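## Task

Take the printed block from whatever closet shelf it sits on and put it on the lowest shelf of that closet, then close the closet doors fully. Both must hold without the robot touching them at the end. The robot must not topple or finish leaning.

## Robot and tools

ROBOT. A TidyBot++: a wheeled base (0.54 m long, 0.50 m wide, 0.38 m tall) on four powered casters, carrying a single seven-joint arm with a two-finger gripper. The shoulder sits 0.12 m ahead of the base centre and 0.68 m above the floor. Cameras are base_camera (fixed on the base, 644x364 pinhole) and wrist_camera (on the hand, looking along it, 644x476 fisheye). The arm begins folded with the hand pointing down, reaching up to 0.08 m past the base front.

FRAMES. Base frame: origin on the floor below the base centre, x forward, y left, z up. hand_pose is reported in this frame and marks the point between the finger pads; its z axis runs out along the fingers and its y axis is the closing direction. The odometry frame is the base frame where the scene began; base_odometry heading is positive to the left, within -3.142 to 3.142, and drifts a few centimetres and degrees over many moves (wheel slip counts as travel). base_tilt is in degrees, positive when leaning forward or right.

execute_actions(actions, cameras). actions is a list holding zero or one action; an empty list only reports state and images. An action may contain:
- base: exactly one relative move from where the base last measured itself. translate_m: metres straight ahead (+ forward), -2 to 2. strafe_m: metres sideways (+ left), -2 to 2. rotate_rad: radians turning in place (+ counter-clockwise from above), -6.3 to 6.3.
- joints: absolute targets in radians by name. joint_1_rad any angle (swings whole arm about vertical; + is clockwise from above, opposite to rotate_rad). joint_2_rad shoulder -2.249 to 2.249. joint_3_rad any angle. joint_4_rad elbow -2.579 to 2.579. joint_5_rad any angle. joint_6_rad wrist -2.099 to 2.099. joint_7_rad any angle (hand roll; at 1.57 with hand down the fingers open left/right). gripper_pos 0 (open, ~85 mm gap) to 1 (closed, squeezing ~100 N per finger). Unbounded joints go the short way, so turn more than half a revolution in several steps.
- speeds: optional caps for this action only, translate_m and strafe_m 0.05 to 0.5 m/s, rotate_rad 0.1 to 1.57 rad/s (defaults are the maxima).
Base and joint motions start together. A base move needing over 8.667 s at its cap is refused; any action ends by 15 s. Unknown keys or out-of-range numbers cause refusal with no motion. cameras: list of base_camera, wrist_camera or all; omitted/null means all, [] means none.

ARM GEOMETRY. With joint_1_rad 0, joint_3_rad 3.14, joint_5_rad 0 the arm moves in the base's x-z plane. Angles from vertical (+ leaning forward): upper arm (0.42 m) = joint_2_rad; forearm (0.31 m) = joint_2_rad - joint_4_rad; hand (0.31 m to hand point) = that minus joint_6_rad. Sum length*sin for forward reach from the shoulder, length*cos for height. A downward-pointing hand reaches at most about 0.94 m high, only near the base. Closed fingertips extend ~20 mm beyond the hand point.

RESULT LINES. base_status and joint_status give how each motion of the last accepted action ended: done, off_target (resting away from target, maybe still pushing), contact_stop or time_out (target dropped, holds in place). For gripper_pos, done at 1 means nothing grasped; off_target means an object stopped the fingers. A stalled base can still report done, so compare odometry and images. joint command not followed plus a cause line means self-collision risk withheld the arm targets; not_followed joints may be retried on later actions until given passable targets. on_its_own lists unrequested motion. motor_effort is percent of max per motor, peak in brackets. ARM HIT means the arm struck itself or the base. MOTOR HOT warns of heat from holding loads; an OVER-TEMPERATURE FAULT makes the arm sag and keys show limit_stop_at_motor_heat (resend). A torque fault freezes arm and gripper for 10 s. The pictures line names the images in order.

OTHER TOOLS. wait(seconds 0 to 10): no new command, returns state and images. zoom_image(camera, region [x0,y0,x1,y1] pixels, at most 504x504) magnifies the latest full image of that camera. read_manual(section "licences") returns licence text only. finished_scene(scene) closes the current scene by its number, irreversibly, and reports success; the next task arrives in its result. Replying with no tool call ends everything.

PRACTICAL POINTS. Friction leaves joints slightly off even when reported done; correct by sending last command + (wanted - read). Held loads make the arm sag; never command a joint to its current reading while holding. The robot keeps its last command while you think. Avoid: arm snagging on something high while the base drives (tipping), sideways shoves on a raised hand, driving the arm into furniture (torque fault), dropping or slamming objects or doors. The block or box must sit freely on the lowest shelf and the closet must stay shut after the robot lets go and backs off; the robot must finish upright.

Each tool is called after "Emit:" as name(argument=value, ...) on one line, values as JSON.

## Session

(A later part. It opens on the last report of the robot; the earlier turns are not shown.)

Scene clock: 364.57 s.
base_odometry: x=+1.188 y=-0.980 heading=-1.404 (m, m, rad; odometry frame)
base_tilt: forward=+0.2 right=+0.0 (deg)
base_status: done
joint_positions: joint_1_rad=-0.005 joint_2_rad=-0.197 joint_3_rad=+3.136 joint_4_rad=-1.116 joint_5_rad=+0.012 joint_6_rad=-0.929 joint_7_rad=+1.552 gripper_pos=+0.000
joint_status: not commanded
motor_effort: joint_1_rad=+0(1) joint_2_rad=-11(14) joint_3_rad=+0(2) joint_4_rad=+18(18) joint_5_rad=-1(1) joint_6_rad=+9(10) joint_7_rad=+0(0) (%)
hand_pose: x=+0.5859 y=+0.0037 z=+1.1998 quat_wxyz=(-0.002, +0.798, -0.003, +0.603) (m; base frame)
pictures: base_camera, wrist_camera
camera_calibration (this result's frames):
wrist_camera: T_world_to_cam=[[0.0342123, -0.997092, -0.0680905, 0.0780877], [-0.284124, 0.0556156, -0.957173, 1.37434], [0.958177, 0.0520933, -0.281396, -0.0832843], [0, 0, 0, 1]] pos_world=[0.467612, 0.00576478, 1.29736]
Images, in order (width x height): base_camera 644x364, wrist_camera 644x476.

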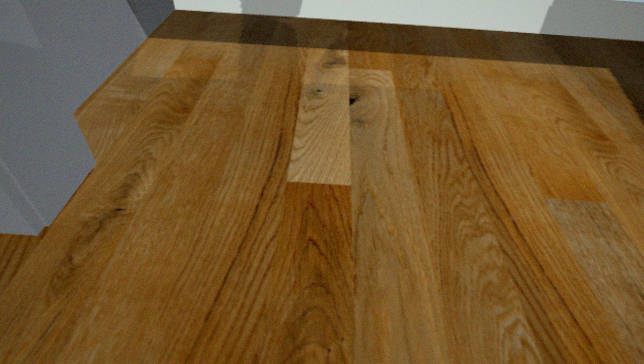

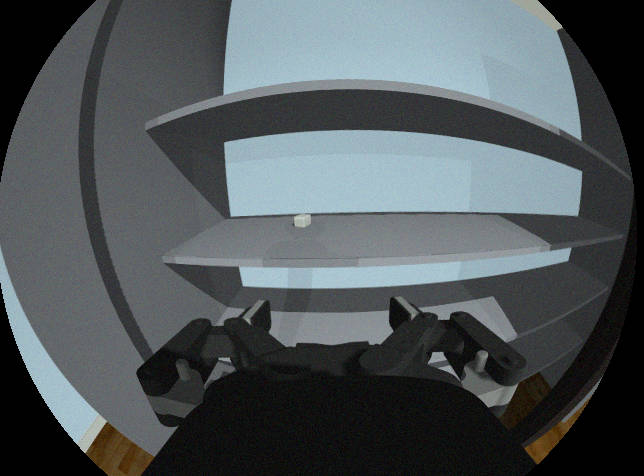

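Emit:
execute_actions(actions=[{"base":{"translate_m":-0.12}}], cameras=[])

Emit:
execute_actions(actions=[{"base":{"strafe_m":0.09},"joints":{"joint_1_rad":0.02,"joint_2_rad":0.44,"joint_4_rad":-0.50,"joint_6_rad":-0.84}}])

Scene clock: 405.67 s.
base_odometry: x=+1.168 y=-0.862 heading=-1.404 (m, m, rad; odometry frame)
base_tilt: forward=+0.3 right=+0.0 (deg)
base_status: done
joint_positions: joint_1_rad=-0.005 joint_2_rad=-0.204 joint_3_rad=+3.136 joint_4_rad=-1.115 joint_5_rad=+0.012 joint_6_rad=-0.929 joint_7_rad=+1.552 gripper_pos=+0.000
joint_status: not commanded
motor_effort: joint_1_rad=+0(0) joint_2_rad=-10(16) joint_3_rad=+1(1) joint_4_rad=+17(19) joint_5_rad=-1(1) joint_6_rad=+9(10) joint_7_rad=-1(0) (%)
hand_pose: x=+0.5820 y=+0.0037 z=+1.2036 quat_wxyz=(-0.002, +0.796, -0.003, +0.606) (m; base frame)
pictures: none
No camera images: the call's "cameras" was empty. Leave "cameras" out to get every camera's image.

Scene clock: 407.77 s.
base_odometry: x=+1.257 y=-0.847 heading=-1.403 (m, m, rad; odometry frame)
base_tilt: forward=+0.3 right=+0.0 (deg)
base_status: done
joint_positions: joint_1_rad=+0.003 joint_2_rad=+0.441 joint_3_rad=+3.135 joint_4_rad=-0.522 joint_5_rad=+0.012 joint_6_rad=-0.886 joint_7_rad=+1.552 gripper_pos=+0.000
joint_status: all done
motor_effort: joint_1_rad=+0(2) joint_2_rad=-34(37) joint_3_rad=+0(3) joint_4_rad=+18(19) joint_5_rad=+0(1) joint_6_rad=+9(10) joint_7_rad=-1(0) (%)
hand_pose: x=+0.8557 y=-0.0004 z=+1.1570 quat_wxyz=(-0.002, +0.798, -0.007, +0.603) (m; base frame)
pictures: base_camera, wrist_camera
camera_calibration (this result's frames):
wrist_camera: T_world_to_cam=[[0.0276834, -0.997049, -0.071601, 0.0714858], [-0.283443, 0.0608591, -0.957056, 1.40956], [0.95859, 0.0467894, -0.280921, -0.354546], [0, 0, 0, 1]] pos_world=[0.737414, 0.00207945, 1.25454]
Images, in order (width x height): base_camera 644x364, wrist_camera 644x476.

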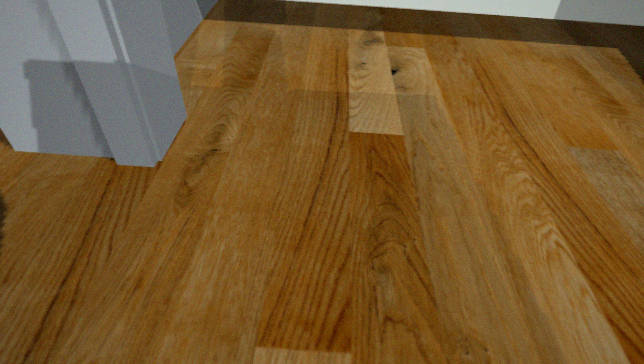

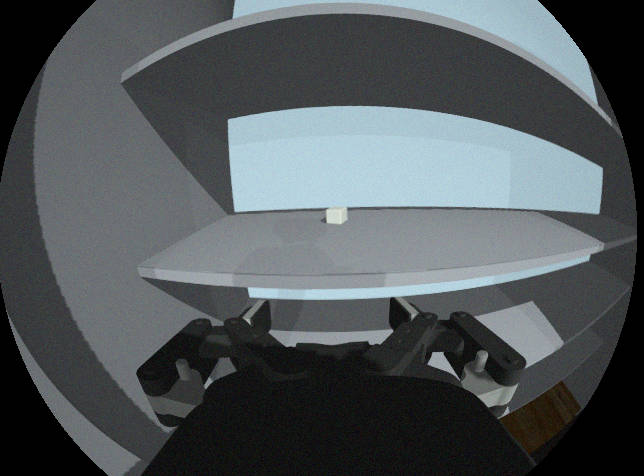

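Emit:
execute_actions(actions=[{"joints":{"joint_6_rad":-0.75}}], cameras=["wrist_camera"])

Emit:
execute_actions(actions=[{"base":{"translate_m":0.18},"speeds":{"translate_m":0.15}}])

Scene clock: 414.90 s.
base_odometry: x=+1.257 y=-0.847 heading=-1.403 (m, m, rad; odometry frame)
base_tilt: forward=+0.2 right=-0.1 (deg)
base_status: not commanded
joint_positions: joint_1_rad=+0.003 joint_2_rad=+0.441 joint_3_rad=+3.135 joint_4_rad=-0.516 joint_5_rad=+0.012 joint_6_rad=-0.786 joint_7_rad=+1.552 gripper_pos=+0.000
joint_status: all done
motor_effort: joint_1_rad=+1(1) joint_2_rad=-34(36) joint_3_rad=+0(0) joint_4_rad=+18(19) joint_5_rad=-1(1) joint_6_rad=+9(11) joint_7_rad=+0(0) (%)
hand_pose: x=+0.8620 y=-0.0002 z=+1.1905 quat_wxyz=(-0.002, +0.765, -0.006, +0.644) (m; base frame)
pictures: wrist_camera
camera_calibration (this result's frames):
wrist_camera: T_world_to_cam=[[0.0357463, -0.997051, -0.0679153, 0.0625525], [-0.181055, 0.0603729, -0.981618, 1.38438], [0.982823, 0.0473856, -0.178363, -0.494134], [0, 0, 0, 1]] pos_world=[0.734059, 0.00220405, 1.27504]
Images, in order (width x height): wrist_camera 644x476.

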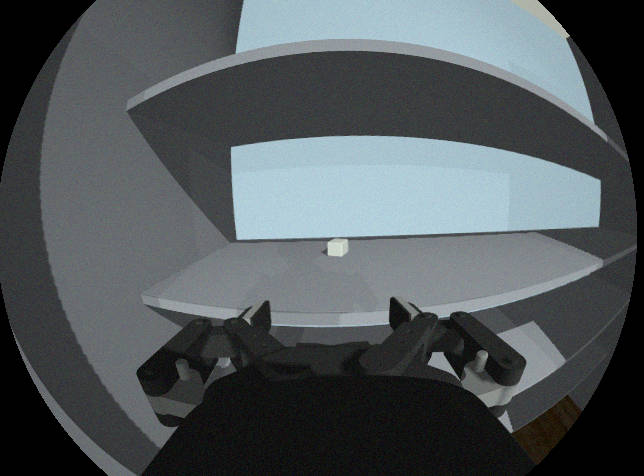

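Scene clock: 416.77 s.
base_odometry: x=+1.287 y=-1.024 heading=-1.403 (m, m, rad; odometry frame)
base_tilt: forward=+0.3 right=+0.0 (deg)
base_status: done
joint_positions: joint_1_rad=+0.004 joint_2_rad=+0.441 joint_3_rad=+3.135 joint_4_rad=-0.515 joint_5_rad=+0.012 joint_6_rad=-0.786 joint_7_rad=+1.552 gripper_pos=+0.000
joint_status: not commanded
motor_effort: joint_1_rad=+0(0) joint_2_rad=-34(38) joint_3_rad=+0(0) joint_4_rad=+17(19) joint_5_rad=-1(1) joint_6_rad=+9(10) joint_7_rad=+0(0) (%)
hand_pose: x=+0.8623 y=-0.0012 z=+1.1902 quat_wxyz=(-0.002, +0.765, -0.007, +0.644) (m; base frame)
pictures: base_camera, wrist_camera
camera_calibration (this result's frames):
wrist_camera: T_world_to_cam=[[0.0343965, -0.997097, -0.0679265, 0.0627061], [-0.181187, 0.060619, -0.981579, 1.3843], [0.982847, 0.0460703, -0.178576, -0.494227], [0, 0, 0, 1]] pos_world=[0.734409, 0.00137863, 1.2748]
Images, in order (width x height): base_camera 644x364, wrist_camera 644x476.

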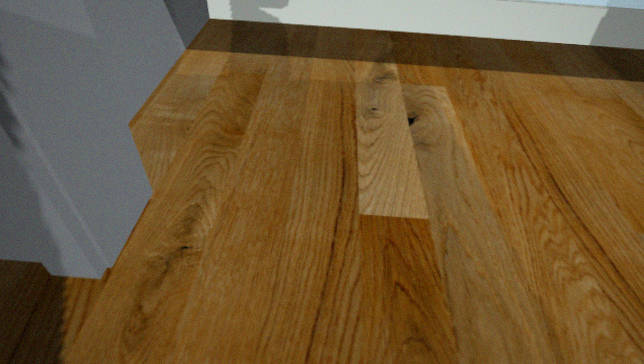

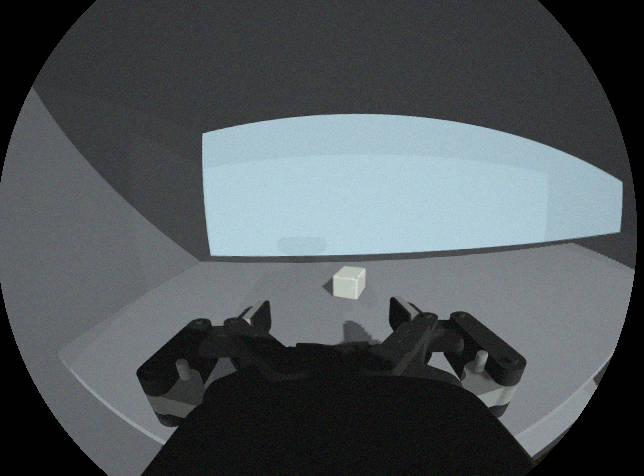

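Emit:
execute_actions(actions=[{"base":{"strafe_m":-0.025},"speeds":{"strafe_m":0.05},"joints":{"joint_6_rad":-0.80}}], cameras=[])

Emit:
execute_actions(actions=[{"base":{"translate_m":0.07},"speeds":{"translate_m":0.1}}])

Scene clock: 424.93 s.
base_odometry: x=+1.262 y=-1.029 heading=-1.403 (m, m, rad; odometry frame)
base_tilt: forward=+0.2 right=+0.0 (deg)
base_status: done
joint_positions: joint_1_rad=+0.010 joint_2_rad=+0.441 joint_3_rad=+3.135 joint_4_rad=-0.515 joint_5_rad=+0.012 joint_6_rad=-0.786 joint_7_rad=+1.552 gripper_pos=+0.000
joint_status: all done
motor_effort: joint_1_rad=+1(4) joint_2_rad=-34(36) joint_3_rad=+0(0) joint_4_rad=+18(18) joint_5_rad=-1(0) joint_6_rad=+9(8) joint_7_rad=+0(1) (%)
hand_pose: x=+0.8623 y=-0.0058 z=+1.1902 quat_wxyz=(+0.000, +0.765, -0.009, +0.644) (m; base frame)
pictures: none
No camera images: the call's "cameras" was empty. Leave "cameras" out to get every camera's image.

Scene clock: 426.23 s.
base_odometry: x=+1.274 y=-1.098 heading=-1.403 (m, m, rad; odometry frame)
base_tilt: forward=+0.3 right=+0.0 (deg)
base_status: done
joint_positions: joint_1_rad=+0.010 joint_2_rad=+0.442 joint_3_rad=+3.135 joint_4_rad=-0.515 joint_5_rad=+0.012 joint_6_rad=-0.786 joint_7_rad=+1.552 gripper_pos=+0.000
joint_status: not commanded
motor_effort: joint_1_rad=+0(2) joint_2_rad=-35(38) joint_3_rad=+0(0) joint_4_rad=+18(19) joint_5_rad=+0(1) joint_6_rad=+9(10) joint_7_rad=-1(0) (%)
hand_pose: x=+0.8625 y=-0.0058 z=+1.1901 quat_wxyz=(+0.000, +0.765, -0.009, +0.644) (m; base frame)
pictures: base_camera, wrist_camera
camera_calibration (this result's frames):
wrist_camera: T_world_to_cam=[[0.0282367, -0.99729, -0.0679314, 0.0634328], [-0.180877, 0.0617391, -0.981566, 1.38421], [0.9831, 0.0400034, -0.178643, -0.494372], [0, 0, 0, 1]] pos_world=[0.734597, -0.00242223, 1.27468]
Images, in order (width x height): base_camera 644x364, wrist_camera 644x476.

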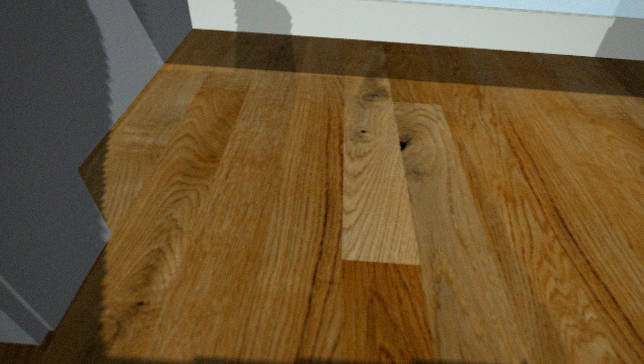

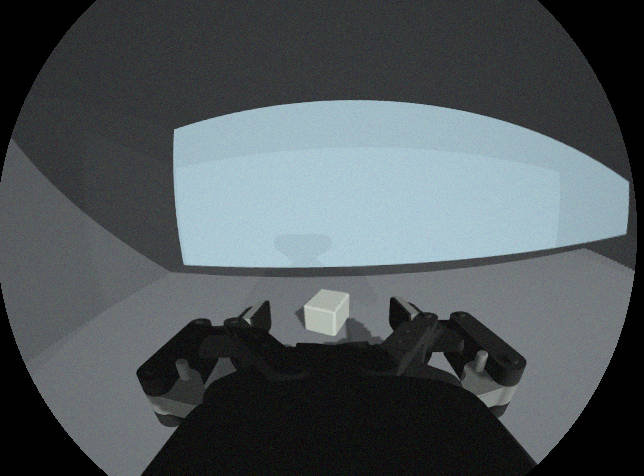

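Emit:
execute_actions(actions=[{"joints":{"joint_6_rad":-0.89}}], cameras=["wrist_camera"])

Scene clock: 431.40 s.
base_odometry: x=+1.274 y=-1.098 heading=-1.403 (m, m, rad; odometry frame)
base_tilt: forward=+0.3 right=+0.0 (deg)
base_status: not commanded
joint_positions: joint_1_rad=+0.010 joint_2_rad=+0.442 joint_3_rad=+3.135 joint_4_rad=-0.515 joint_5_rad=+0.012 joint_6_rad=-0.852 joint_7_rad=+1.552 gripper_pos=+0.000
joint_status: all done
motor_effort: joint_1_rad=+0(0) joint_2_rad=-34(35) joint_3_rad=+0(0) joint_4_rad=+18(19) joint_5_rad=-1(0) joint_6_rad=+9(10) joint_7_rad=-1(0) (%)
hand_pose: x=+0.8582 y=-0.0059 z=+1.1700 quat_wxyz=(+0.000, +0.786, -0.010, +0.618) (m; base frame)
pictures: wrist_camera
camera_calibration (this result's frames):
wrist_camera: T_world_to_cam=[[0.0231833, -0.997251, -0.0703707, 0.0692825], [-0.245417, 0.0625588, -0.967397, 1.40254], [0.96914, 0.0396977, -0.243292, -0.406147], [0, 0, 0, 1]] pos_world=[0.736214, -0.00252588, 1.26287]
Images, in order (width x height): wrist_camera 644x476.

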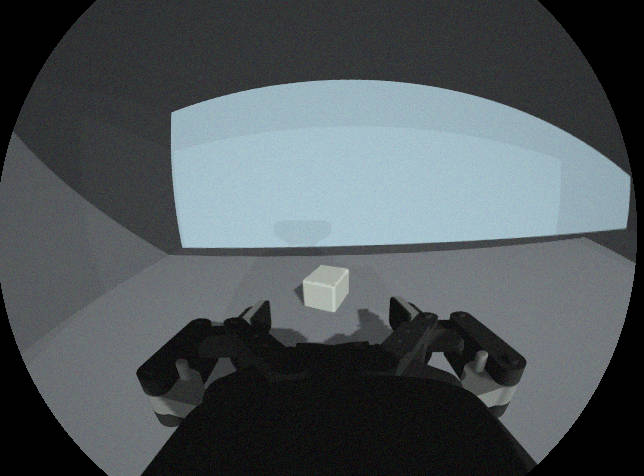

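Emit:
execute_actions(actions=[{"joints":{"joint_6_rad":-0.925}}], cameras=[])

Emit:
execute_actions(actions=[{"base":{"translate_m":0.055},"speeds":{"translate_m":0.05}}])

Scene clock: 439.77 s.
base_odometry: x=+1.274 y=-1.098 heading=-1.403 (m, m, rad; odometry frame)
base_tilt: forward=+0.3 right=+0.0 (deg)
base_status: not commanded
joint_positions: joint_1_rad=+0.010 joint_2_rad=+0.442 joint_3_rad=+3.135 joint_4_rad=-0.515 joint_5_rad=+0.012 joint_6_rad=-0.883 joint_7_rad=+1.552 gripper_pos=+0.000
joint_status: all done
motor_effort: joint_1_rad=+0(0) joint_2_rad=-35(36) joint_3_rad=+0(0) joint_4_rad=+18(19) joint_5_rad=-1(1) joint_6_rad=+9(10) joint_7_rad=-1(1) (%)
hand_pose: x=+0.8558 y=-0.0059 z=+1.1607 quat_wxyz=(+0.000, +0.795, -0.010, +0.606) (m; base frame)
pictures: none
No camera images: the call's "cameras" was empty. Leave "cameras" out to get every camera's image.

Scene clock: 441.37 s.
base_odometry: x=+1.283 y=-1.152 heading=-1.403 (m, m, rad; odometry frame)
base_tilt: forward=+0.3 right=+0.0 (deg)
base_status: done
joint_positions: joint_1_rad=+0.010 joint_2_rad=+0.442 joint_3_rad=+3.135 joint_4_rad=-0.515 joint_5_rad=+0.012 joint_6_rad=-0.883 joint_7_rad=+1.552 gripper_pos=+0.000
joint_status: not commanded
motor_effort: joint_1_rad=+1(1) joint_2_rad=-34(38) joint_3_rad=+0(0) joint_4_rad=+19(18) joint_5_rad=-1(1) joint_6_rad=+9(9) joint_7_rad=-1(0) (%)
hand_pose: x=+0.8557 y=-0.0059 z=+1.1608 quat_wxyz=(+0.000, +0.795, -0.010, +0.606) (m; base frame)
pictures: base_camera, wrist_camera
camera_calibration (this result's frames):
wrist_camera: T_world_to_cam=[[0.0207804, -0.997232, -0.0713895, 0.0718915], [-0.275097, 0.0629454, -0.959354, 1.40907], [0.961192, 0.0395748, -0.273028, -0.364664], [0, 0, 0, 1]] pos_world=[0.736649, -0.0025703, 1.25736]
Images, in order (width x height): base_camera 644x364, wrist_camera 644x476.

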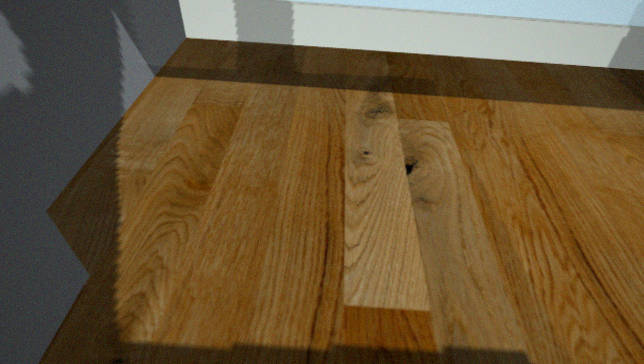

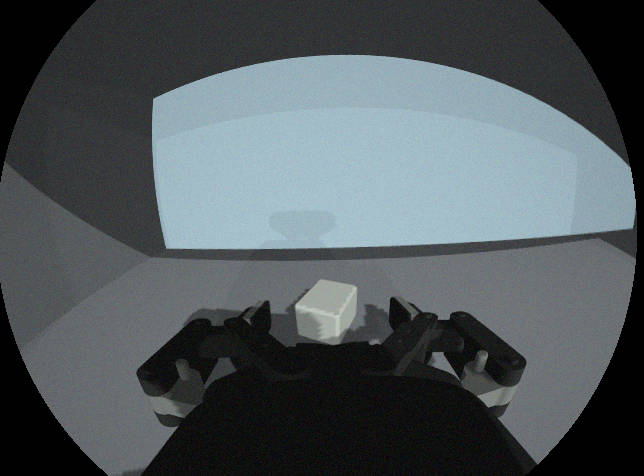

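Emit:
execute_actions(actions=[{"joints":{"gripper_pos":1.0}}], cameras=["wrist_camera"])

Scene clock: 446.73 s.
base_odometry: x=+1.283 y=-1.152 heading=-1.403 (m, m, rad; odometry frame)
base_tilt: forward=+0.3 right=+0.0 (deg)
base_status: not commanded
joint_positions: joint_1_rad=+0.010 joint_2_rad=+0.442 joint_3_rad=+3.135 joint_4_rad=-0.514 joint_5_rad=+0.012 joint_6_rad=-0.883 joint_7_rad=+1.552 gripper_pos=+0.682
joint_status: gripper_pos off_target (ended at +0.682, target +1.000)
motor_effort: joint_1_rad=+0(1) joint_2_rad=-34(35) joint_3_rad=+0(0) joint_4_rad=+18(19) joint_5_rad=+0(1) joint_6_rad=+10(9) joint_7_rad=+0(1) (%)
hand_pose: x=+0.8557 y=-0.0059 z=+1.1611 quat_wxyz=(+0.000, +0.795, -0.010, +0.606) (m; base frame)
pictures: wrist_camera
camera_calibration (this result's frames):
wrist_camera: T_world_to_cam=[[0.0208192, -0.997232, -0.0713751, 0.0718646], [-0.274553, 0.0629434, -0.95951, 1.40907], [0.961347, 0.0395724, -0.272482, -0.365289], [0, 0, 0, 1]] pos_world=[0.736538, -0.0025706, 1.25761]
Images, in order (width x height): wrist_camera 644x476.

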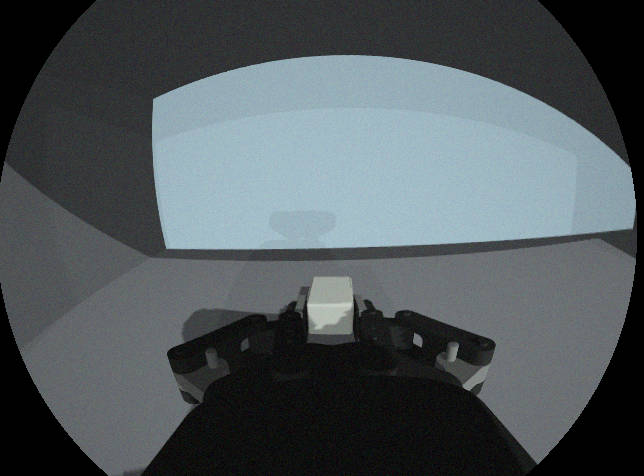

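Emit:
execute_actions(actions=[{"joints":{"joint_6_rad":-0.76}}], cameras=["wrist_camera"])

Emit:
execute_actions(actions=[{"base":{"translate_m":-0.45},"speeds":{"translate_m":0.3}}])

Scene clock: 450.60 s.
base_odometry: x=+1.283 y=-1.152 heading=-1.403 (m, m, rad; odometry frame)
base_tilt: forward=+0.3 right=+0.0 (deg)
base_status: not commanded
joint_positions: joint_1_rad=+0.010 joint_2_rad=+0.442 joint_3_rad=+3.135 joint_4_rad=-0.512 joint_5_rad=+0.012 joint_6_rad=-0.796 joint_7_rad=+1.552 gripper_pos=+0.682
joint_status: all done
motor_effort: joint_1_rad=+0(0) joint_2_rad=-35(36) joint_3_rad=+0(0) joint_4_rad=+18(20) joint_5_rad=-1(0) joint_6_rad=+10(11) joint_7_rad=+0(1) (%)
hand_pose: x=+0.8615 y=-0.0058 z=+1.1885 quat_wxyz=(+0.000, +0.768, -0.009, +0.641) (m; base frame)
pictures: wrist_camera
camera_calibration (this result's frames):
wrist_camera: T_world_to_cam=[[0.0276327, -0.997286, -0.0682496, 0.0642328], [-0.188387, 0.0618567, -0.980145, 1.38725], [0.981706, 0.0399414, -0.186166, -0.483537], [0, 0, 0, 1]] pos_world=[0.734257, -0.00243941, 1.27408]
Images, in order (width x height): wrist_camera 644x476.

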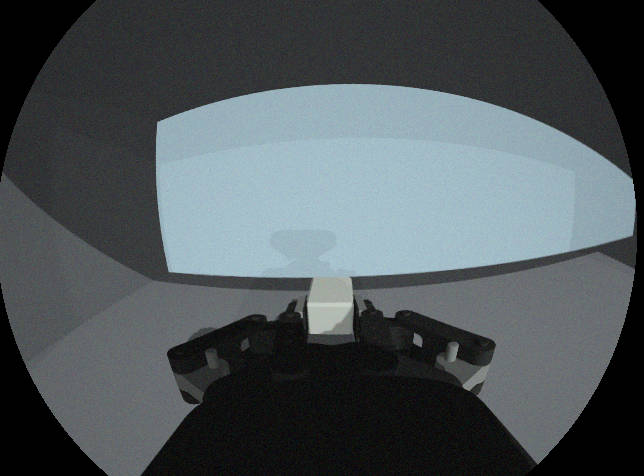

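Scene clock: 453.13 s.
base_odometry: x=+1.208 y=-0.709 heading=-1.404 (m, m, rad; odometry frame)
base_tilt: forward=+0.2 right=+0.0 (deg)
base_status: done
joint_positions: joint_1_rad=+0.012 joint_2_rad=+0.441 joint_3_rad=+3.135 joint_4_rad=-0.512 joint_5_rad=+0.012 joint_6_rad=-0.796 joint_7_rad=+1.552 gripper_pos=+0.682
joint_status: not commanded
motor_effort: joint_1_rad=+0(5) joint_2_rad=-34(40) joint_3_rad=+0(1) joint_4_rad=+18(20) joint_5_rad=-1(0) joint_6_rad=+9(10) joint_7_rad=+0(0) (%)
hand_pose: x=+0.8610 y=-0.0070 z=+1.1892 quat_wxyz=(+0.001, +0.767, -0.010, +0.641) (m; base frame)
pictures: base_camera, wrist_camera
camera_calibration (this result's frames):
wrist_camera: T_world_to_cam=[[0.0261043, -0.99733, -0.0682064, 0.0643846], [-0.187339, 0.0621402, -0.980328, 1.38725], [0.981948, 0.0383684, -0.185216, -0.484224], [0, 0, 0, 1]] pos_world=[0.733689, -0.00341254, 1.27467]
Images, in order (width x height): base_camera 644x364, wrist_camera 644x476.

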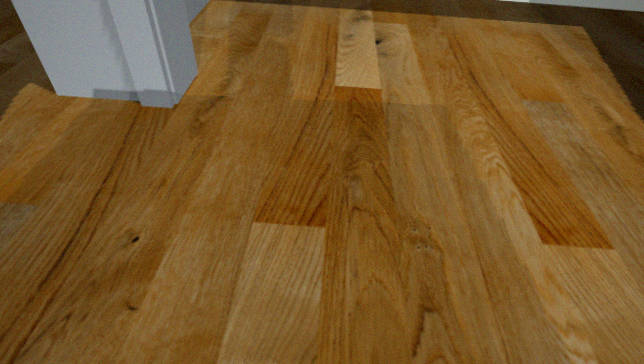

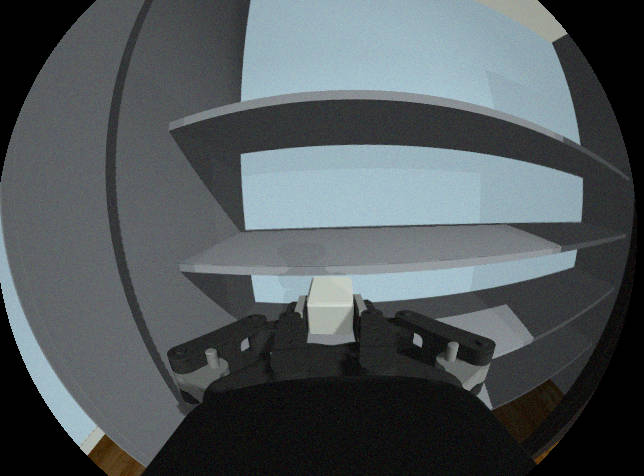

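Emit:
execute_actions(actions=[{"base":{"translate_m":-0.2}}], cameras=[])

Emit:
execute_actions(actions=[{"base":{"strafe_m":-0.15},"joints":{"joint_1_rad":0.0,"joint_2_rad":0.90,"joint_4_rad":-1.64,"joint_6_rad":0.52}}])

Scene clock: 471.90 s.
base_odometry: x=+1.174 y=-0.511 heading=-1.404 (m, m, rad; odometry frame)
base_tilt: forward=+0.2 right=+0.0 (deg)
base_status: done
joint_positions: joint_1_rad=+0.012 joint_2_rad=+0.435 joint_3_rad=+3.135 joint_4_rad=-0.512 joint_5_rad=+0.012 joint_6_rad=-0.796 joint_7_rad=+1.552 gripper_pos=+0.682
joint_status: not commanded
motor_effort: joint_1_rad=+0(0) joint_2_rad=-33(39) joint_3_rad=+0(0) joint_4_rad=+18(19) joint_5_rad=-1(0) joint_6_rad=+9(10) joint_7_rad=-1(1) (%)
hand_pose: x=+0.8580 y=-0.0070 z=+1.1938 quat_wxyz=(+0.001, +0.765, -0.010, +0.644) (m; base frame)
pictures: none
No camera images: the call's "cameras" was empty. Leave "cameras" out to get every camera's image.

Scene clock: 474.33 s.
base_odometry: x=+1.026 y=-0.536 heading=-1.404 (m, m, rad; odometry frame)
base_tilt: forward=+0.3 right=+0.0 (deg)
base_status: done
joint_positions: joint_1_rad=+0.015 joint_2_rad=+0.879 joint_3_rad=+3.136 joint_4_rad=-1.620 joint_5_rad=+0.012 joint_6_rad=+0.474 joint_7_rad=+1.552 gripper_pos=+0.682
joint_status: all done
motor_effort: joint_1_rad=+0(5) joint_2_rad=-43(50) joint_3_rad=+0(2) joint_4_rad=+14(21) joint_5_rad=+0(0) joint_6_rad=+9(10) joint_7_rad=+0(1) (%)
hand_pose: x=+0.9110 y=-0.0055 z=+0.5621 quat_wxyz=(-0.003, +0.848, -0.008, +0.530) (m; base frame)
pictures: base_camera, wrist_camera
camera_calibration (this result's frames):
wrist_camera: T_world_to_cam=[[0.0151111, -0.996677, -0.0800462, 0.0385151], [-0.447636, 0.0648414, -0.891862, 0.969111], [0.894088, 0.0493085, -0.445168, -0.423325], [0, 0, 0, 1]] pos_world=[0.811717, -0.00357788, 0.678945]
Images, in order (width x height): base_camera 644x364, wrist_camera 644x476.

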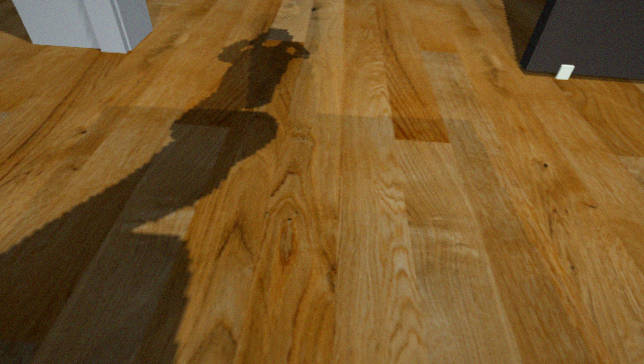

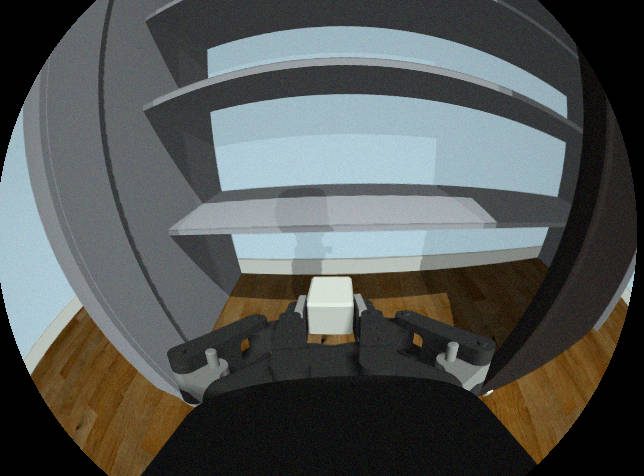

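Emit:
execute_actions(actions=[{"base":{"translate_m":0.40},"speeds":{"translate_m":0.3}}])

Scene clock: 482.17 s.
base_odometry: x=+1.092 y=-0.931 heading=-1.404 (m, m, rad; odometry frame)
base_tilt: forward=+0.3 right=+0.0 (deg)
base_status: done
joint_positions: joint_1_rad=+0.015 joint_2_rad=+0.882 joint_3_rad=+3.136 joint_4_rad=-1.624 joint_5_rad=+0.012 joint_6_rad=+0.476 joint_7_rad=+1.552 gripper_pos=+0.682
joint_status: not commanded
motor_effort: joint_1_rad=+1(0) joint_2_rad=-43(44) joint_3_rad=+0(0) joint_4_rad=+14(15) joint_5_rad=+0(1) joint_6_rad=+9(9) joint_7_rad=+0(1) (%)
hand_pose: x=+0.9095 y=-0.0054 z=+0.5587 quat_wxyz=(-0.003, +0.849, -0.008, +0.528) (m; base frame)
pictures: base_camera, wrist_camera
camera_calibration (this result's frames):
wrist_camera: T_world_to_cam=[[0.0147879, -0.99667, -0.0801942, 0.0386858], [-0.451677, 0.0648951, -0.889818, 0.967943], [0.892059, 0.0493804, -0.449213, -0.41942], [0, 0, 0, 1]] pos_world=[0.810773, -0.00354663, 0.675987]
Images, in order (width x height): base_camera 644x364, wrist_camera 644x476.

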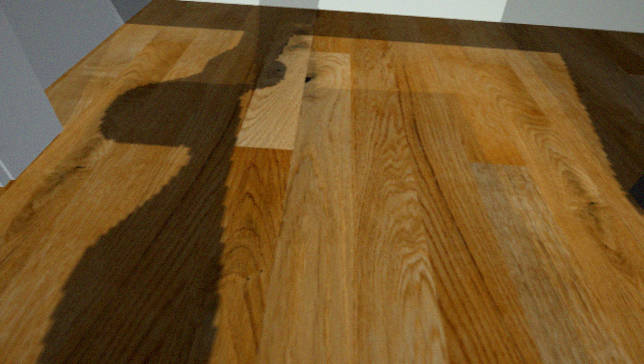

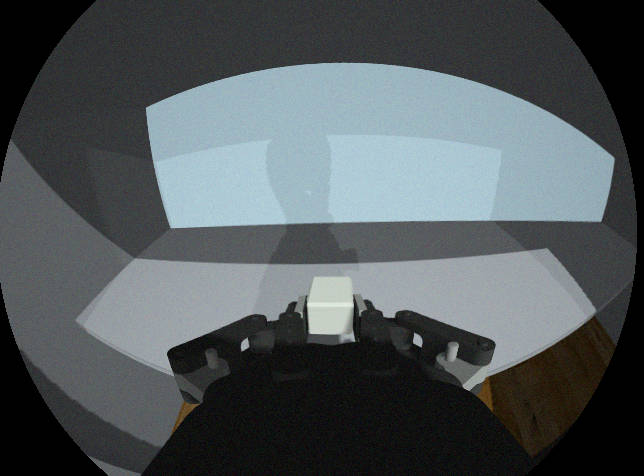

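Emit:
execute_actions(actions=[{"base":{"translate_m":0.10},"speeds":{"translate_m":0.15}}], cameras=[])

Emit:
execute_actions(actions=[{"joints":{"joint_2_rad":0.95}}])

Scene clock: 486.80 s.
base_odometry: x=+1.109 y=-1.029 heading=-1.405 (m, m, rad; odometry frame)
base_tilt: forward=+0.2 right=+0.1 (deg)
base_status: done
joint_positions: joint_1_rad=+0.015 joint_2_rad=+0.883 joint_3_rad=+3.136 joint_4_rad=-1.626 joint_5_rad=+0.012 joint_6_rad=+0.477 joint_7_rad=+1.552 gripper_pos=+0.682
joint_status: not commanded
motor_effort: joint_1_rad=+0(1) joint_2_rad=-43(44) joint_3_rad=+0(1) joint_4_rad=+14(15) joint_5_rad=-1(1) joint_6_rad=+9(9) joint_7_rad=-1(1) (%)
hand_pose: x=+0.9087 y=-0.0052 z=+0.5571 quat_wxyz=(-0.003, +0.850, -0.008, +0.527) (m; base frame)
pictures: none
No camera images: the call's "cameras" was empty. Leave "cameras" out to get every camera's image.

Scene clock: 487.67 s.
base_odometry: x=+1.109 y=-1.029 heading=-1.405 (m, m, rad; odometry frame)
base_tilt: forward=+0.3 right=-0.1 (deg)
base_status: not commanded
joint_positions: joint_1_rad=+0.015 joint_2_rad=+0.941 joint_3_rad=+3.136 joint_4_rad=-1.628 joint_5_rad=+0.012 joint_6_rad=+0.477 joint_7_rad=+1.552 gripper_pos=+0.682
joint_status: all done
motor_effort: joint_1_rad=+1(0) joint_2_rad=-43(46) joint_3_rad=+0(0) joint_4_rad=+13(14) joint_5_rad=-1(0) joint_6_rad=+9(9) joint_7_rad=+0(0) (%)
hand_pose: x=+0.8994 y=-0.0051 z=+0.5106 quat_wxyz=(-0.004, +0.865, -0.008, +0.501) (m; base frame)
pictures: base_camera, wrist_camera
camera_calibration (this result's frames):
wrist_camera: T_world_to_cam=[[0.00999533, -0.996592, -0.0818835, 0.0404829], [-0.506009, 0.0655881, -0.860031, 0.95429], [0.86247, 0.0500301, -0.503629, -0.377629], [0, 0, 0, 1]] pos_world=[0.808168, -0.00335235, 0.633849]
Images, in order (width x height): base_camera 644x364, wrist_camera 644x476.

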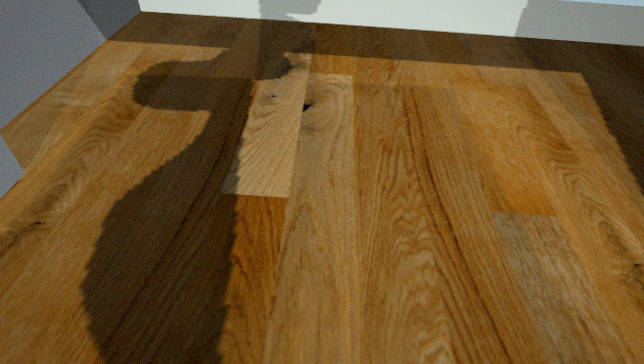

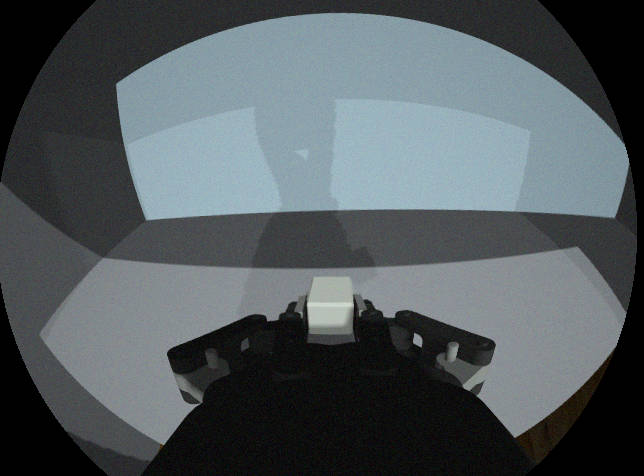

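Emit:
execute_actions(actions=[{"joints":{"joint_2_rad":0.98}}], cameras=["wrist_camera"])

Scene clock: 493.53 s.
base_odometry: x=+1.109 y=-1.029 heading=-1.405 (m, m, rad; odometry frame)
base_tilt: forward=+0.3 right=+0.0 (deg)
base_status: not commanded
joint_positions: joint_1_rad=+0.015 joint_2_rad=+0.966 joint_3_rad=+3.136 joint_4_rad=-1.628 joint_5_rad=+0.012 joint_6_rad=+0.477 joint_7_rad=+1.552 gripper_pos=+0.682
joint_status: all done
motor_effort: joint_1_rad=+0(1) joint_2_rad=-43(44) joint_3_rad=+0(0) joint_4_rad=+13(13) joint_5_rad=-1(1) joint_6_rad=+8(9) joint_7_rad=+0(0) (%)
hand_pose: x=+0.8949 y=-0.0050 z=+0.4913 quat_wxyz=(-0.004, +0.871, -0.009, +0.490) (m; base frame)
pictures: wrist_camera
camera_calibration (this result's frames):
wrist_camera: T_world_to_cam=[[0.00795202, -0.996562, -0.0824724, 0.0411275], [-0.527237, 0.0659013, -0.847159, 0.948038], [0.849681, 0.0502191, -0.5249, -0.361605], [0, 0, 0, 1]] pos_world=[0.806762, -0.00333141, 0.616725]
Images, in order (width x height): wrist_camera 644x476.

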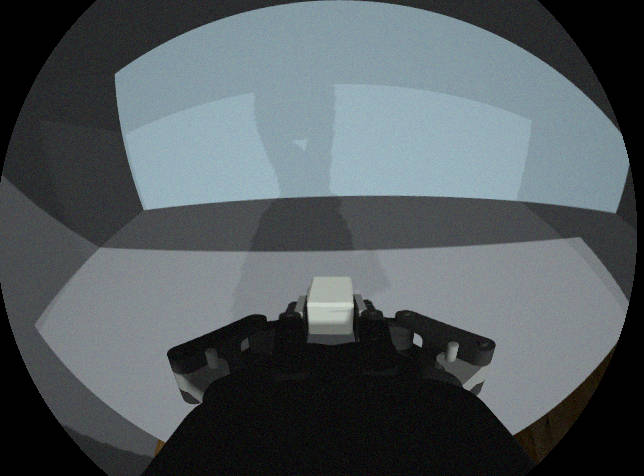

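Emit:
execute_actions(actions=[{"joints":{"joint_2_rad":1.0}}], cameras=["wrist_camera"])

Scene clock: 496.73 s.
base_odometry: x=+1.109 y=-1.029 heading=-1.405 (m, m, rad; odometry frame)
base_tilt: forward=+0.2 right=+0.0 (deg)
base_status: not commanded
joint_positions: joint_1_rad=+0.015 joint_2_rad=+0.976 joint_3_rad=+3.136 joint_4_rad=-1.628 joint_5_rad=+0.012 joint_6_rad=+0.484 joint_7_rad=+1.552 gripper_pos=+0.682
joint_status: all done
motor_effort: joint_1_rad=+0(0) joint_2_rad=-42(44) joint_3_rad=+0(1) joint_4_rad=+11(13) joint_5_rad=+0(0) joint_6_rad=+8(9) joint_7_rad=+0(0) (%)
hand_pose: x=+0.8941 y=-0.0050 z=+0.4853 quat_wxyz=(-0.004, +0.872, -0.009, +0.489) (m; base frame)
pictures: wrist_camera
camera_calibration (this result's frames):
wrist_camera: T_world_to_cam=[[0.00768368, -0.99655, -0.0826384, 0.0409893], [-0.530096, 0.0660142, -0.845364, 0.944177], [0.847903, 0.0503018, -0.52776, -0.361048], [0, 0, 0, 1]] pos_world=[0.806323, -0.00331978, 0.611014]
Images, in order (width x height): wrist_camera 644x476.

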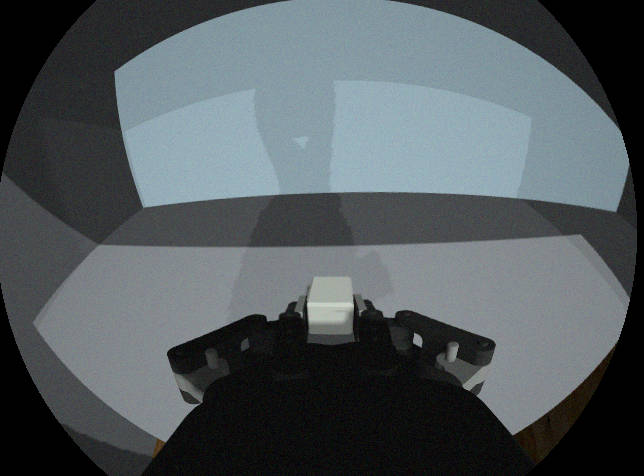

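Emit:
execute_actions(actions=[{"joints":{"gripper_pos":0.0}}], cameras=["wrist_camera"])

Scene clock: 500.13 s.
base_odometry: x=+1.109 y=-1.029 heading=-1.405 (m, m, rad; odometry frame)
base_tilt: forward=+0.3 right=+0.0 (deg)
base_status: not commanded
joint_positions: joint_1_rad=+0.015 joint_2_rad=+0.981 joint_3_rad=+3.136 joint_4_rad=-1.628 joint_5_rad=+0.012 joint_6_rad=+0.484 joint_7_rad=+1.552 gripper_pos=+0.000
joint_status: all done
motor_effort: joint_1_rad=+0(0) joint_2_rad=-43(43) joint_3_rad=+0(0) joint_4_rad=+12(13) joint_5_rad=-1(0) joint_6_rad=+8(8) joint_7_rad=+0(1) (%)
hand_pose: x=+0.8931 y=-0.0050 z=+0.4815 quat_wxyz=(-0.004, +0.873, -0.009, +0.487) (m; base frame)
pictures: wrist_camera
camera_calibration (this result's frames):
wrist_camera: T_world_to_cam=[[0.00728456, -0.996544, -0.0827454, 0.0411097], [-0.534176, 0.0660739, -0.842787, 0.942906], [0.845342, 0.05034, -0.531849, -0.357956], [0, 0, 0, 1]] pos_world=[0.805973, -0.00331438, 0.607692]
Images, in order (width x height): wrist_camera 644x476.

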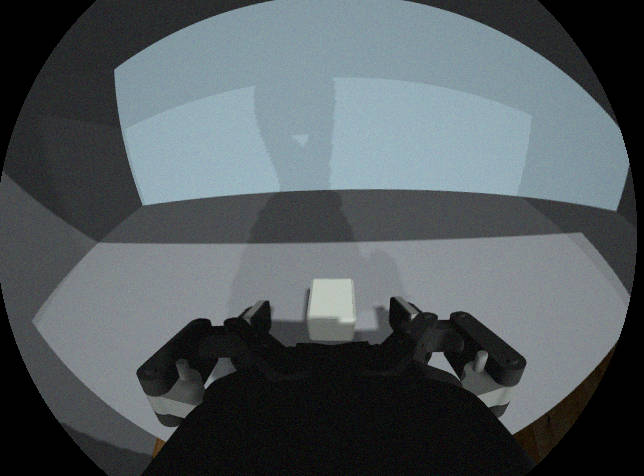

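Block is down. Lift slightly and back out.

Emit:
execute_actions(actions=[{"joints":{"joint_2_rad":0.90}}], cameras=[])

Emit:
execute_actions(actions=[{"base":{"translate_m":-0.5}}])

Scene clock: 503.27 s.
base_odometry: x=+1.109 y=-1.029 heading=-1.405 (m, m, rad; odometry frame)
base_tilt: forward=+0.2 right=+0.0 (deg)
base_status: not commanded
joint_positions: joint_1_rad=+0.015 joint_2_rad=+0.905 joint_3_rad=+3.136 joint_4_rad=-1.628 joint_5_rad=+0.012 joint_6_rad=+0.484 joint_7_rad=+1.552 gripper_pos=+0.000
joint_status: all done
motor_effort: joint_1_rad=+0(0) joint_2_rad=-44(46) joint_3_rad=+0(0) joint_4_rad=+14(14) joint_5_rad=-1(0) joint_6_rad=+8(9) joint_7_rad=+0(1) (%)
hand_pose: x=+0.9061 y=-0.0052 z=+0.5408 quat_wxyz=(-0.004, +0.854, -0.008, +0.520) (m; base frame)
pictures: none
No camera images: the call's "cameras" was empty. Leave "cameras" out to get every camera's image.

Scene clock: 505.73 s.
base_odometry: x=+1.026 y=-0.536 heading=-1.404 (m, m, rad; odometry frame)
base_tilt: forward=+0.3 right=+0.0 (deg)
base_status: done
joint_positions: joint_1_rad=+0.009 joint_2_rad=+0.905 joint_3_rad=+3.136 joint_4_rad=-1.629 joint_5_rad=+0.012 joint_6_rad=+0.484 joint_7_rad=+1.552 gripper_pos=+0.000
joint_status: not commanded
motor_effort: joint_1_rad=+0(5) joint_2_rad=-42(45) joint_3_rad=+0(1) joint_4_rad=+14(14) joint_5_rad=-1(2) joint_6_rad=+9(9) joint_7_rad=-1(0) (%)
hand_pose: x=+0.9054 y=-0.0011 z=+0.5400 quat_wxyz=(-0.005, +0.855, -0.006, +0.519) (m; base frame)
pictures: base_camera, wrist_camera
camera_calibration (this result's frames):
wrist_camera: T_world_to_cam=[[0.018511, -0.996566, -0.0807017, 0.0384375], [-0.47061, 0.0625307, -0.880123, 0.961101], [0.882147, 0.054271, -0.467837, -0.405288], [0, 0, 0, 1]] pos_world=[0.809117, 0.000202643, 0.65938]
Images, in order (width x height): base_camera 644x364, wrist_camera 644x476.

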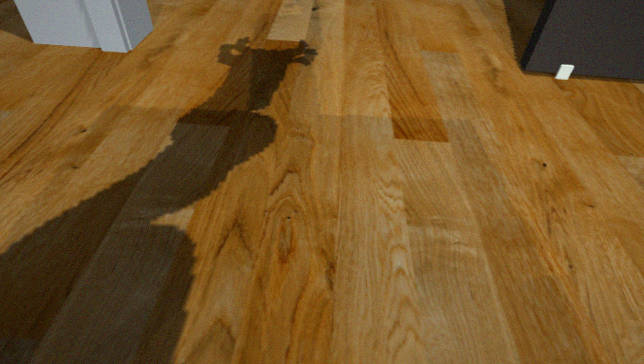

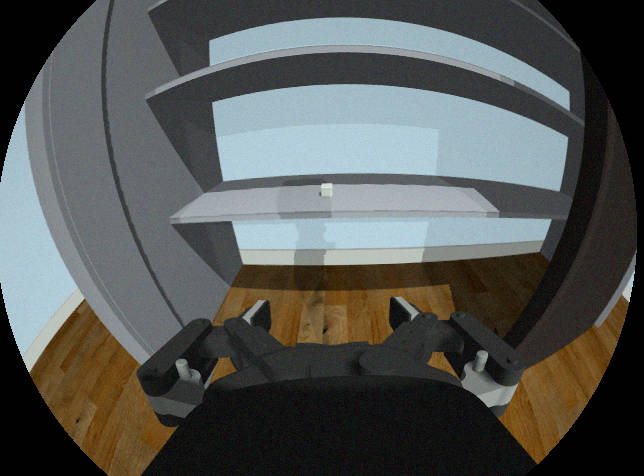

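Emit:
execute_actions(actions=[{"joints":{"joint_1_rad":0.0,"joint_2_rad":-0.21,"joint_4_rad":-2.16,"joint_6_rad":0.40,"joint_7_rad":0.0,"gripper_pos":1.0}}], cameras=[])

Emit:
execute_actions(actions=[{"base":{"strafe_m":-0.51}}], cameras=[])

Emit:
execute_actions(actions=[{"base":{"translate_m":0.2}}])

Scene clock: 515.57 s.
base_odometry: x=+1.026 y=-0.536 heading=-1.404 (m, m, rad; odometry frame)
base_tilt: forward=+0.2 right=+0.0 (deg)
base_status: not commanded
joint_positions: joint_1_rad=+0.009 joint_2_rad=-0.197 joint_3_rad=+3.136 joint_4_rad=-2.138 joint_5_rad=+0.012 joint_6_rad=+0.446 joint_7_rad=+0.037 gripper_pos=+0.999
joint_status: all done
motor_effort: joint_1_rad=+0(0) joint_2_rad=-14(45) joint_3_rad=+1(0) joint_4_rad=+20(19) joint_5_rad=-1(0) joint_6_rad=+10(9) joint_7_rad=+0(0) (%)
hand_pose: x=+0.6399 y=+0.0011 z=+1.0041 quat_wxyz=(-0.506, +0.493, -0.468, +0.531) (m; base frame)
pictures: none
No camera images: the call's "cameras" was empty. Leave "cameras" out to get every camera's image.

Scene clock: 517.97 s.
base_odometry: x=+0.523 y=-0.621 heading=-1.405 (m, m, rad; odometry frame)
base_tilt: forward=+0.2 right=+0.0 (deg)
base_status: done
joint_positions: joint_1_rad=+0.009 joint_2_rad=-0.197 joint_3_rad=+3.140 joint_4_rad=-2.139 joint_5_rad=+0.012 joint_6_rad=+0.445 joint_7_rad=+0.037 gripper_pos=+0.999
joint_status: not commanded
motor_effort: joint_1_rad=+0(3) joint_2_rad=-13(13) joint_3_rad=+1(4) joint_4_rad=+20(20) joint_5_rad=-1(0) joint_6_rad=+10(10) joint_7_rad=+0(0) (%)
hand_pose: x=+0.6399 y=-0.0006 z=+1.0034 quat_wxyz=(-0.505, +0.492, -0.470, +0.531) (m; base frame)
pictures: none
No camera images: the call's "cameras" was empty. Leave "cameras" out to get every camera's image.

Scene clock: 519.60 s.
base_odometry: x=+0.556 y=-0.818 heading=-1.405 (m, m, rad; odometry frame)
base_tilt: forward=+0.2 right=+0.0 (deg)
base_status: done
joint_positions: joint_1_rad=+0.009 joint_2_rad=-0.200 joint_3_rad=+3.140 joint_4_rad=-2.141 joint_5_rad=+0.012 joint_6_rad=+0.443 joint_7_rad=+0.037 gripper_pos=+0.999
joint_status: not commanded
motor_effort: joint_1_rad=+0(0) joint_2_rad=-13(17) joint_3_rad=+1(1) joint_4_rad=+20(21) joint_5_rad=-1(0) joint_6_rad=+10(10) joint_7_rad=-1(1) (%)
hand_pose: x=+0.6391 y=-0.0006 z=+1.0028 quat_wxyz=(-0.504, +0.493, -0.470, +0.531) (m; base frame)
pictures: base_camera, wrist_camera
camera_calibration (this result's frames):
wrist_camera: T_world_to_cam=[[0.123278, -0.000906743, -0.992372, 0.92909], [-0.00931078, 0.999955, -0.00207031, 0.0682606], [0.992328, 0.00949498, 0.123264, -0.617098], [0, 0, 0, 1]] pos_world=[0.498463, -0.0615557, 0.99821]
Images, in order (width x height): base_camera 644x364, wrist_camera 644x476.

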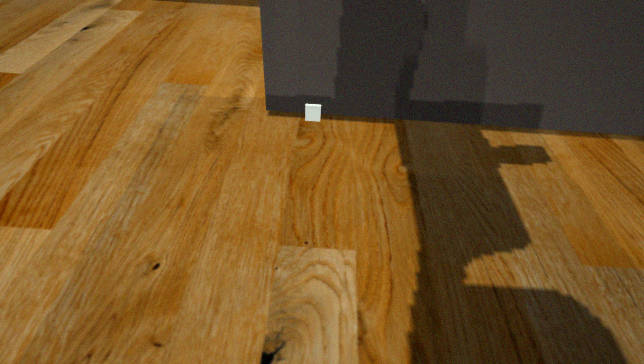

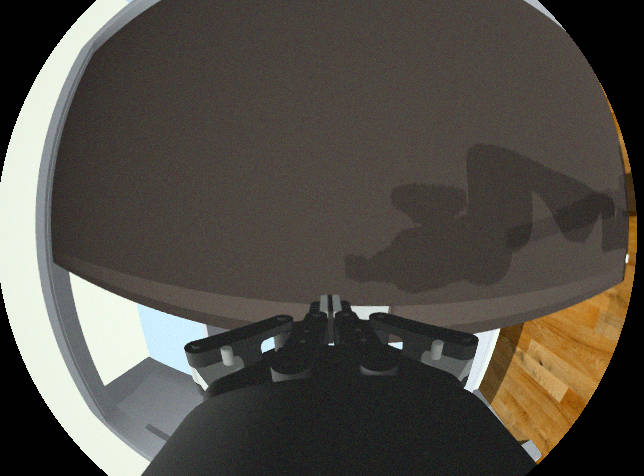

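Emit:
execute_actions(actions=[{"base":{"strafe_m":0.03},"speeds":{"strafe_m":0.1},"joints":{"joint_6_rad":0.325}}], cameras=["wrist_camera"])

Scene clock: 524.57 s.
base_odometry: x=+0.585 y=-0.813 heading=-1.405 (m, m, rad; odometry frame)
base_tilt: forward=+0.2 right=+0.0 (deg)
base_status: done
joint_positions: joint_1_rad=+0.008 joint_2_rad=-0.200 joint_3_rad=+3.139 joint_4_rad=-2.146 joint_5_rad=+0.012 joint_6_rad=+0.362 joint_7_rad=+0.037 gripper_pos=+0.999
joint_status: all done
motor_effort: joint_1_rad=+0(1) joint_2_rad=-13(14) joint_3_rad=+1(2) joint_4_rad=+20(21) joint_5_rad=-1(1) joint_6_rad=+10(10) joint_7_rad=+0(0) (%)
hand_pose: x=+0.6393 y=+0.0000 z=+0.9750 quat_wxyz=(-0.484, +0.515, -0.491, +0.509) (m; base frame)
pictures: wrist_camera
camera_calibration (this result's frames):
wrist_camera: T_world_to_cam=[[0.0387147, -0.000737024, -0.99925, 0.962258], [-0.0100698, 0.999949, -0.00112768, 0.0672324], [0.9992, 0.0101059, 0.0387053, -0.535862], [0, 0, 0, 1]] pos_world=[0.498856, -0.0611044, 0.982353]
Images, in order (width x height): wrist_camera 644x476.

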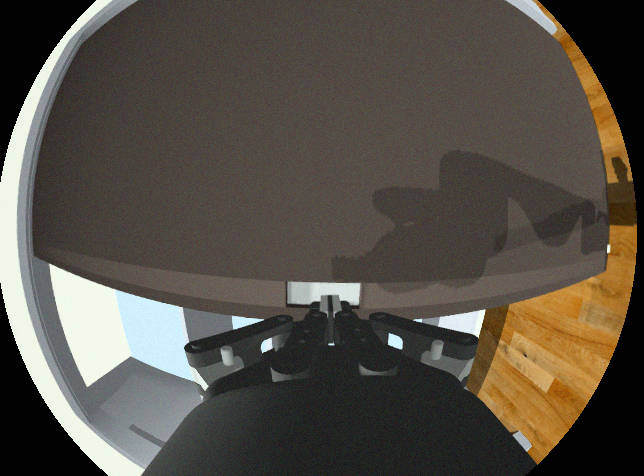

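Emit:
execute_actions(actions=[{"base":{"strafe_m":0.016},"speeds":{"strafe_m":0.05}}], cameras=[])

Emit:
execute_actions(actions=[{"base":{"translate_m":0.085},"speeds":{"translate_m":0.1}}], cameras=["wrist_camera"])

Emit:
zoom_image(camera="wrist_camera", region=[260, 270, 410, 340])

Scene clock: 531.20 s.
base_odometry: x=+0.601 y=-0.811 heading=-1.405 (m, m, rad; odometry frame)
base_tilt: forward=+0.2 right=+0.0 (deg)
base_status: done
joint_positions: joint_1_rad=+0.008 joint_2_rad=-0.200 joint_3_rad=+3.139 joint_4_rad=-2.146 joint_5_rad=+0.012 joint_6_rad=+0.362 joint_7_rad=+0.037 gripper_pos=+0.999
joint_status: not commanded
motor_effort: joint_1_rad=+1(2) joint_2_rad=-13(15) joint_3_rad=+1(3) joint_4_rad=+20(21) joint_5_rad=+0(1) joint_6_rad=+10(10) joint_7_rad=+0(0) (%)
hand_pose: x=+0.6393 y=+0.0000 z=+0.9750 quat_wxyz=(-0.484, +0.515, -0.491, +0.509) (m; base frame)
pictures: none
No camera images: the call's "cameras" was empty. Leave "cameras" out to get every camera's image.

Scene clock: 532.63 s.
base_odometry: x=+0.616 y=-0.895 heading=-1.405 (m, m, rad; odometry frame)
base_tilt: forward=+0.3 right=+0.0 (deg)
base_status: done
joint_positions: joint_1_rad=+0.008 joint_2_rad=-0.202 joint_3_rad=+3.139 joint_4_rad=-2.146 joint_5_rad=+0.012 joint_6_rad=+0.362 joint_7_rad=+0.037 gripper_pos=+0.999
joint_status: not commanded
motor_effort: joint_1_rad=+0(0) joint_2_rad=-13(15) joint_3_rad=+1(1) joint_4_rad=+20(21) joint_5_rad=+0(1) joint_6_rad=+10(10) joint_7_rad=+0(1) (%)
hand_pose: x=+0.6386 y=+0.0000 z=+0.9761 quat_wxyz=(-0.485, +0.514, -0.491, +0.510) (m; base frame)
pictures: wrist_camera
camera_calibration (this result's frames):
wrist_camera: T_world_to_cam=[[0.0408169, -0.000748899, -0.999166, 0.961944], [-0.0100563, 0.999949, -0.00116029, 0.0672521], [0.999116, 0.0100952, 0.0408073, -0.537213], [0, 0, 0, 1]] pos_world=[0.498151, -0.061105, 0.983142]
Images, in order (width x height): wrist_camera 644x476.

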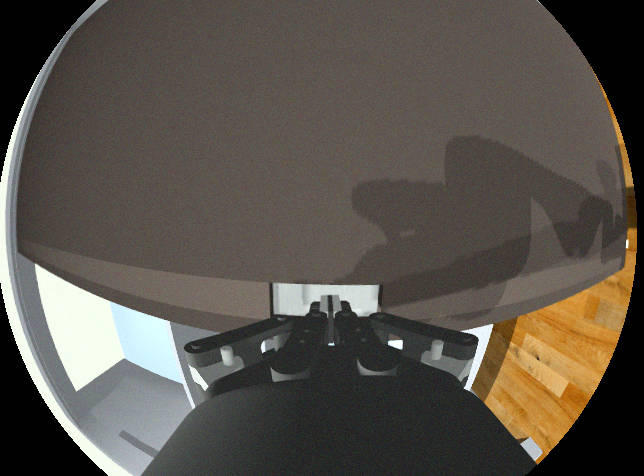

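Region (260, 270, 410, 340) of wrist_camera's 644x476 image, scaled by 3.360; it fills the top 235 rows of this view, and the rest is white.

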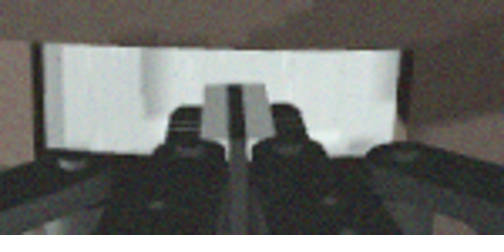

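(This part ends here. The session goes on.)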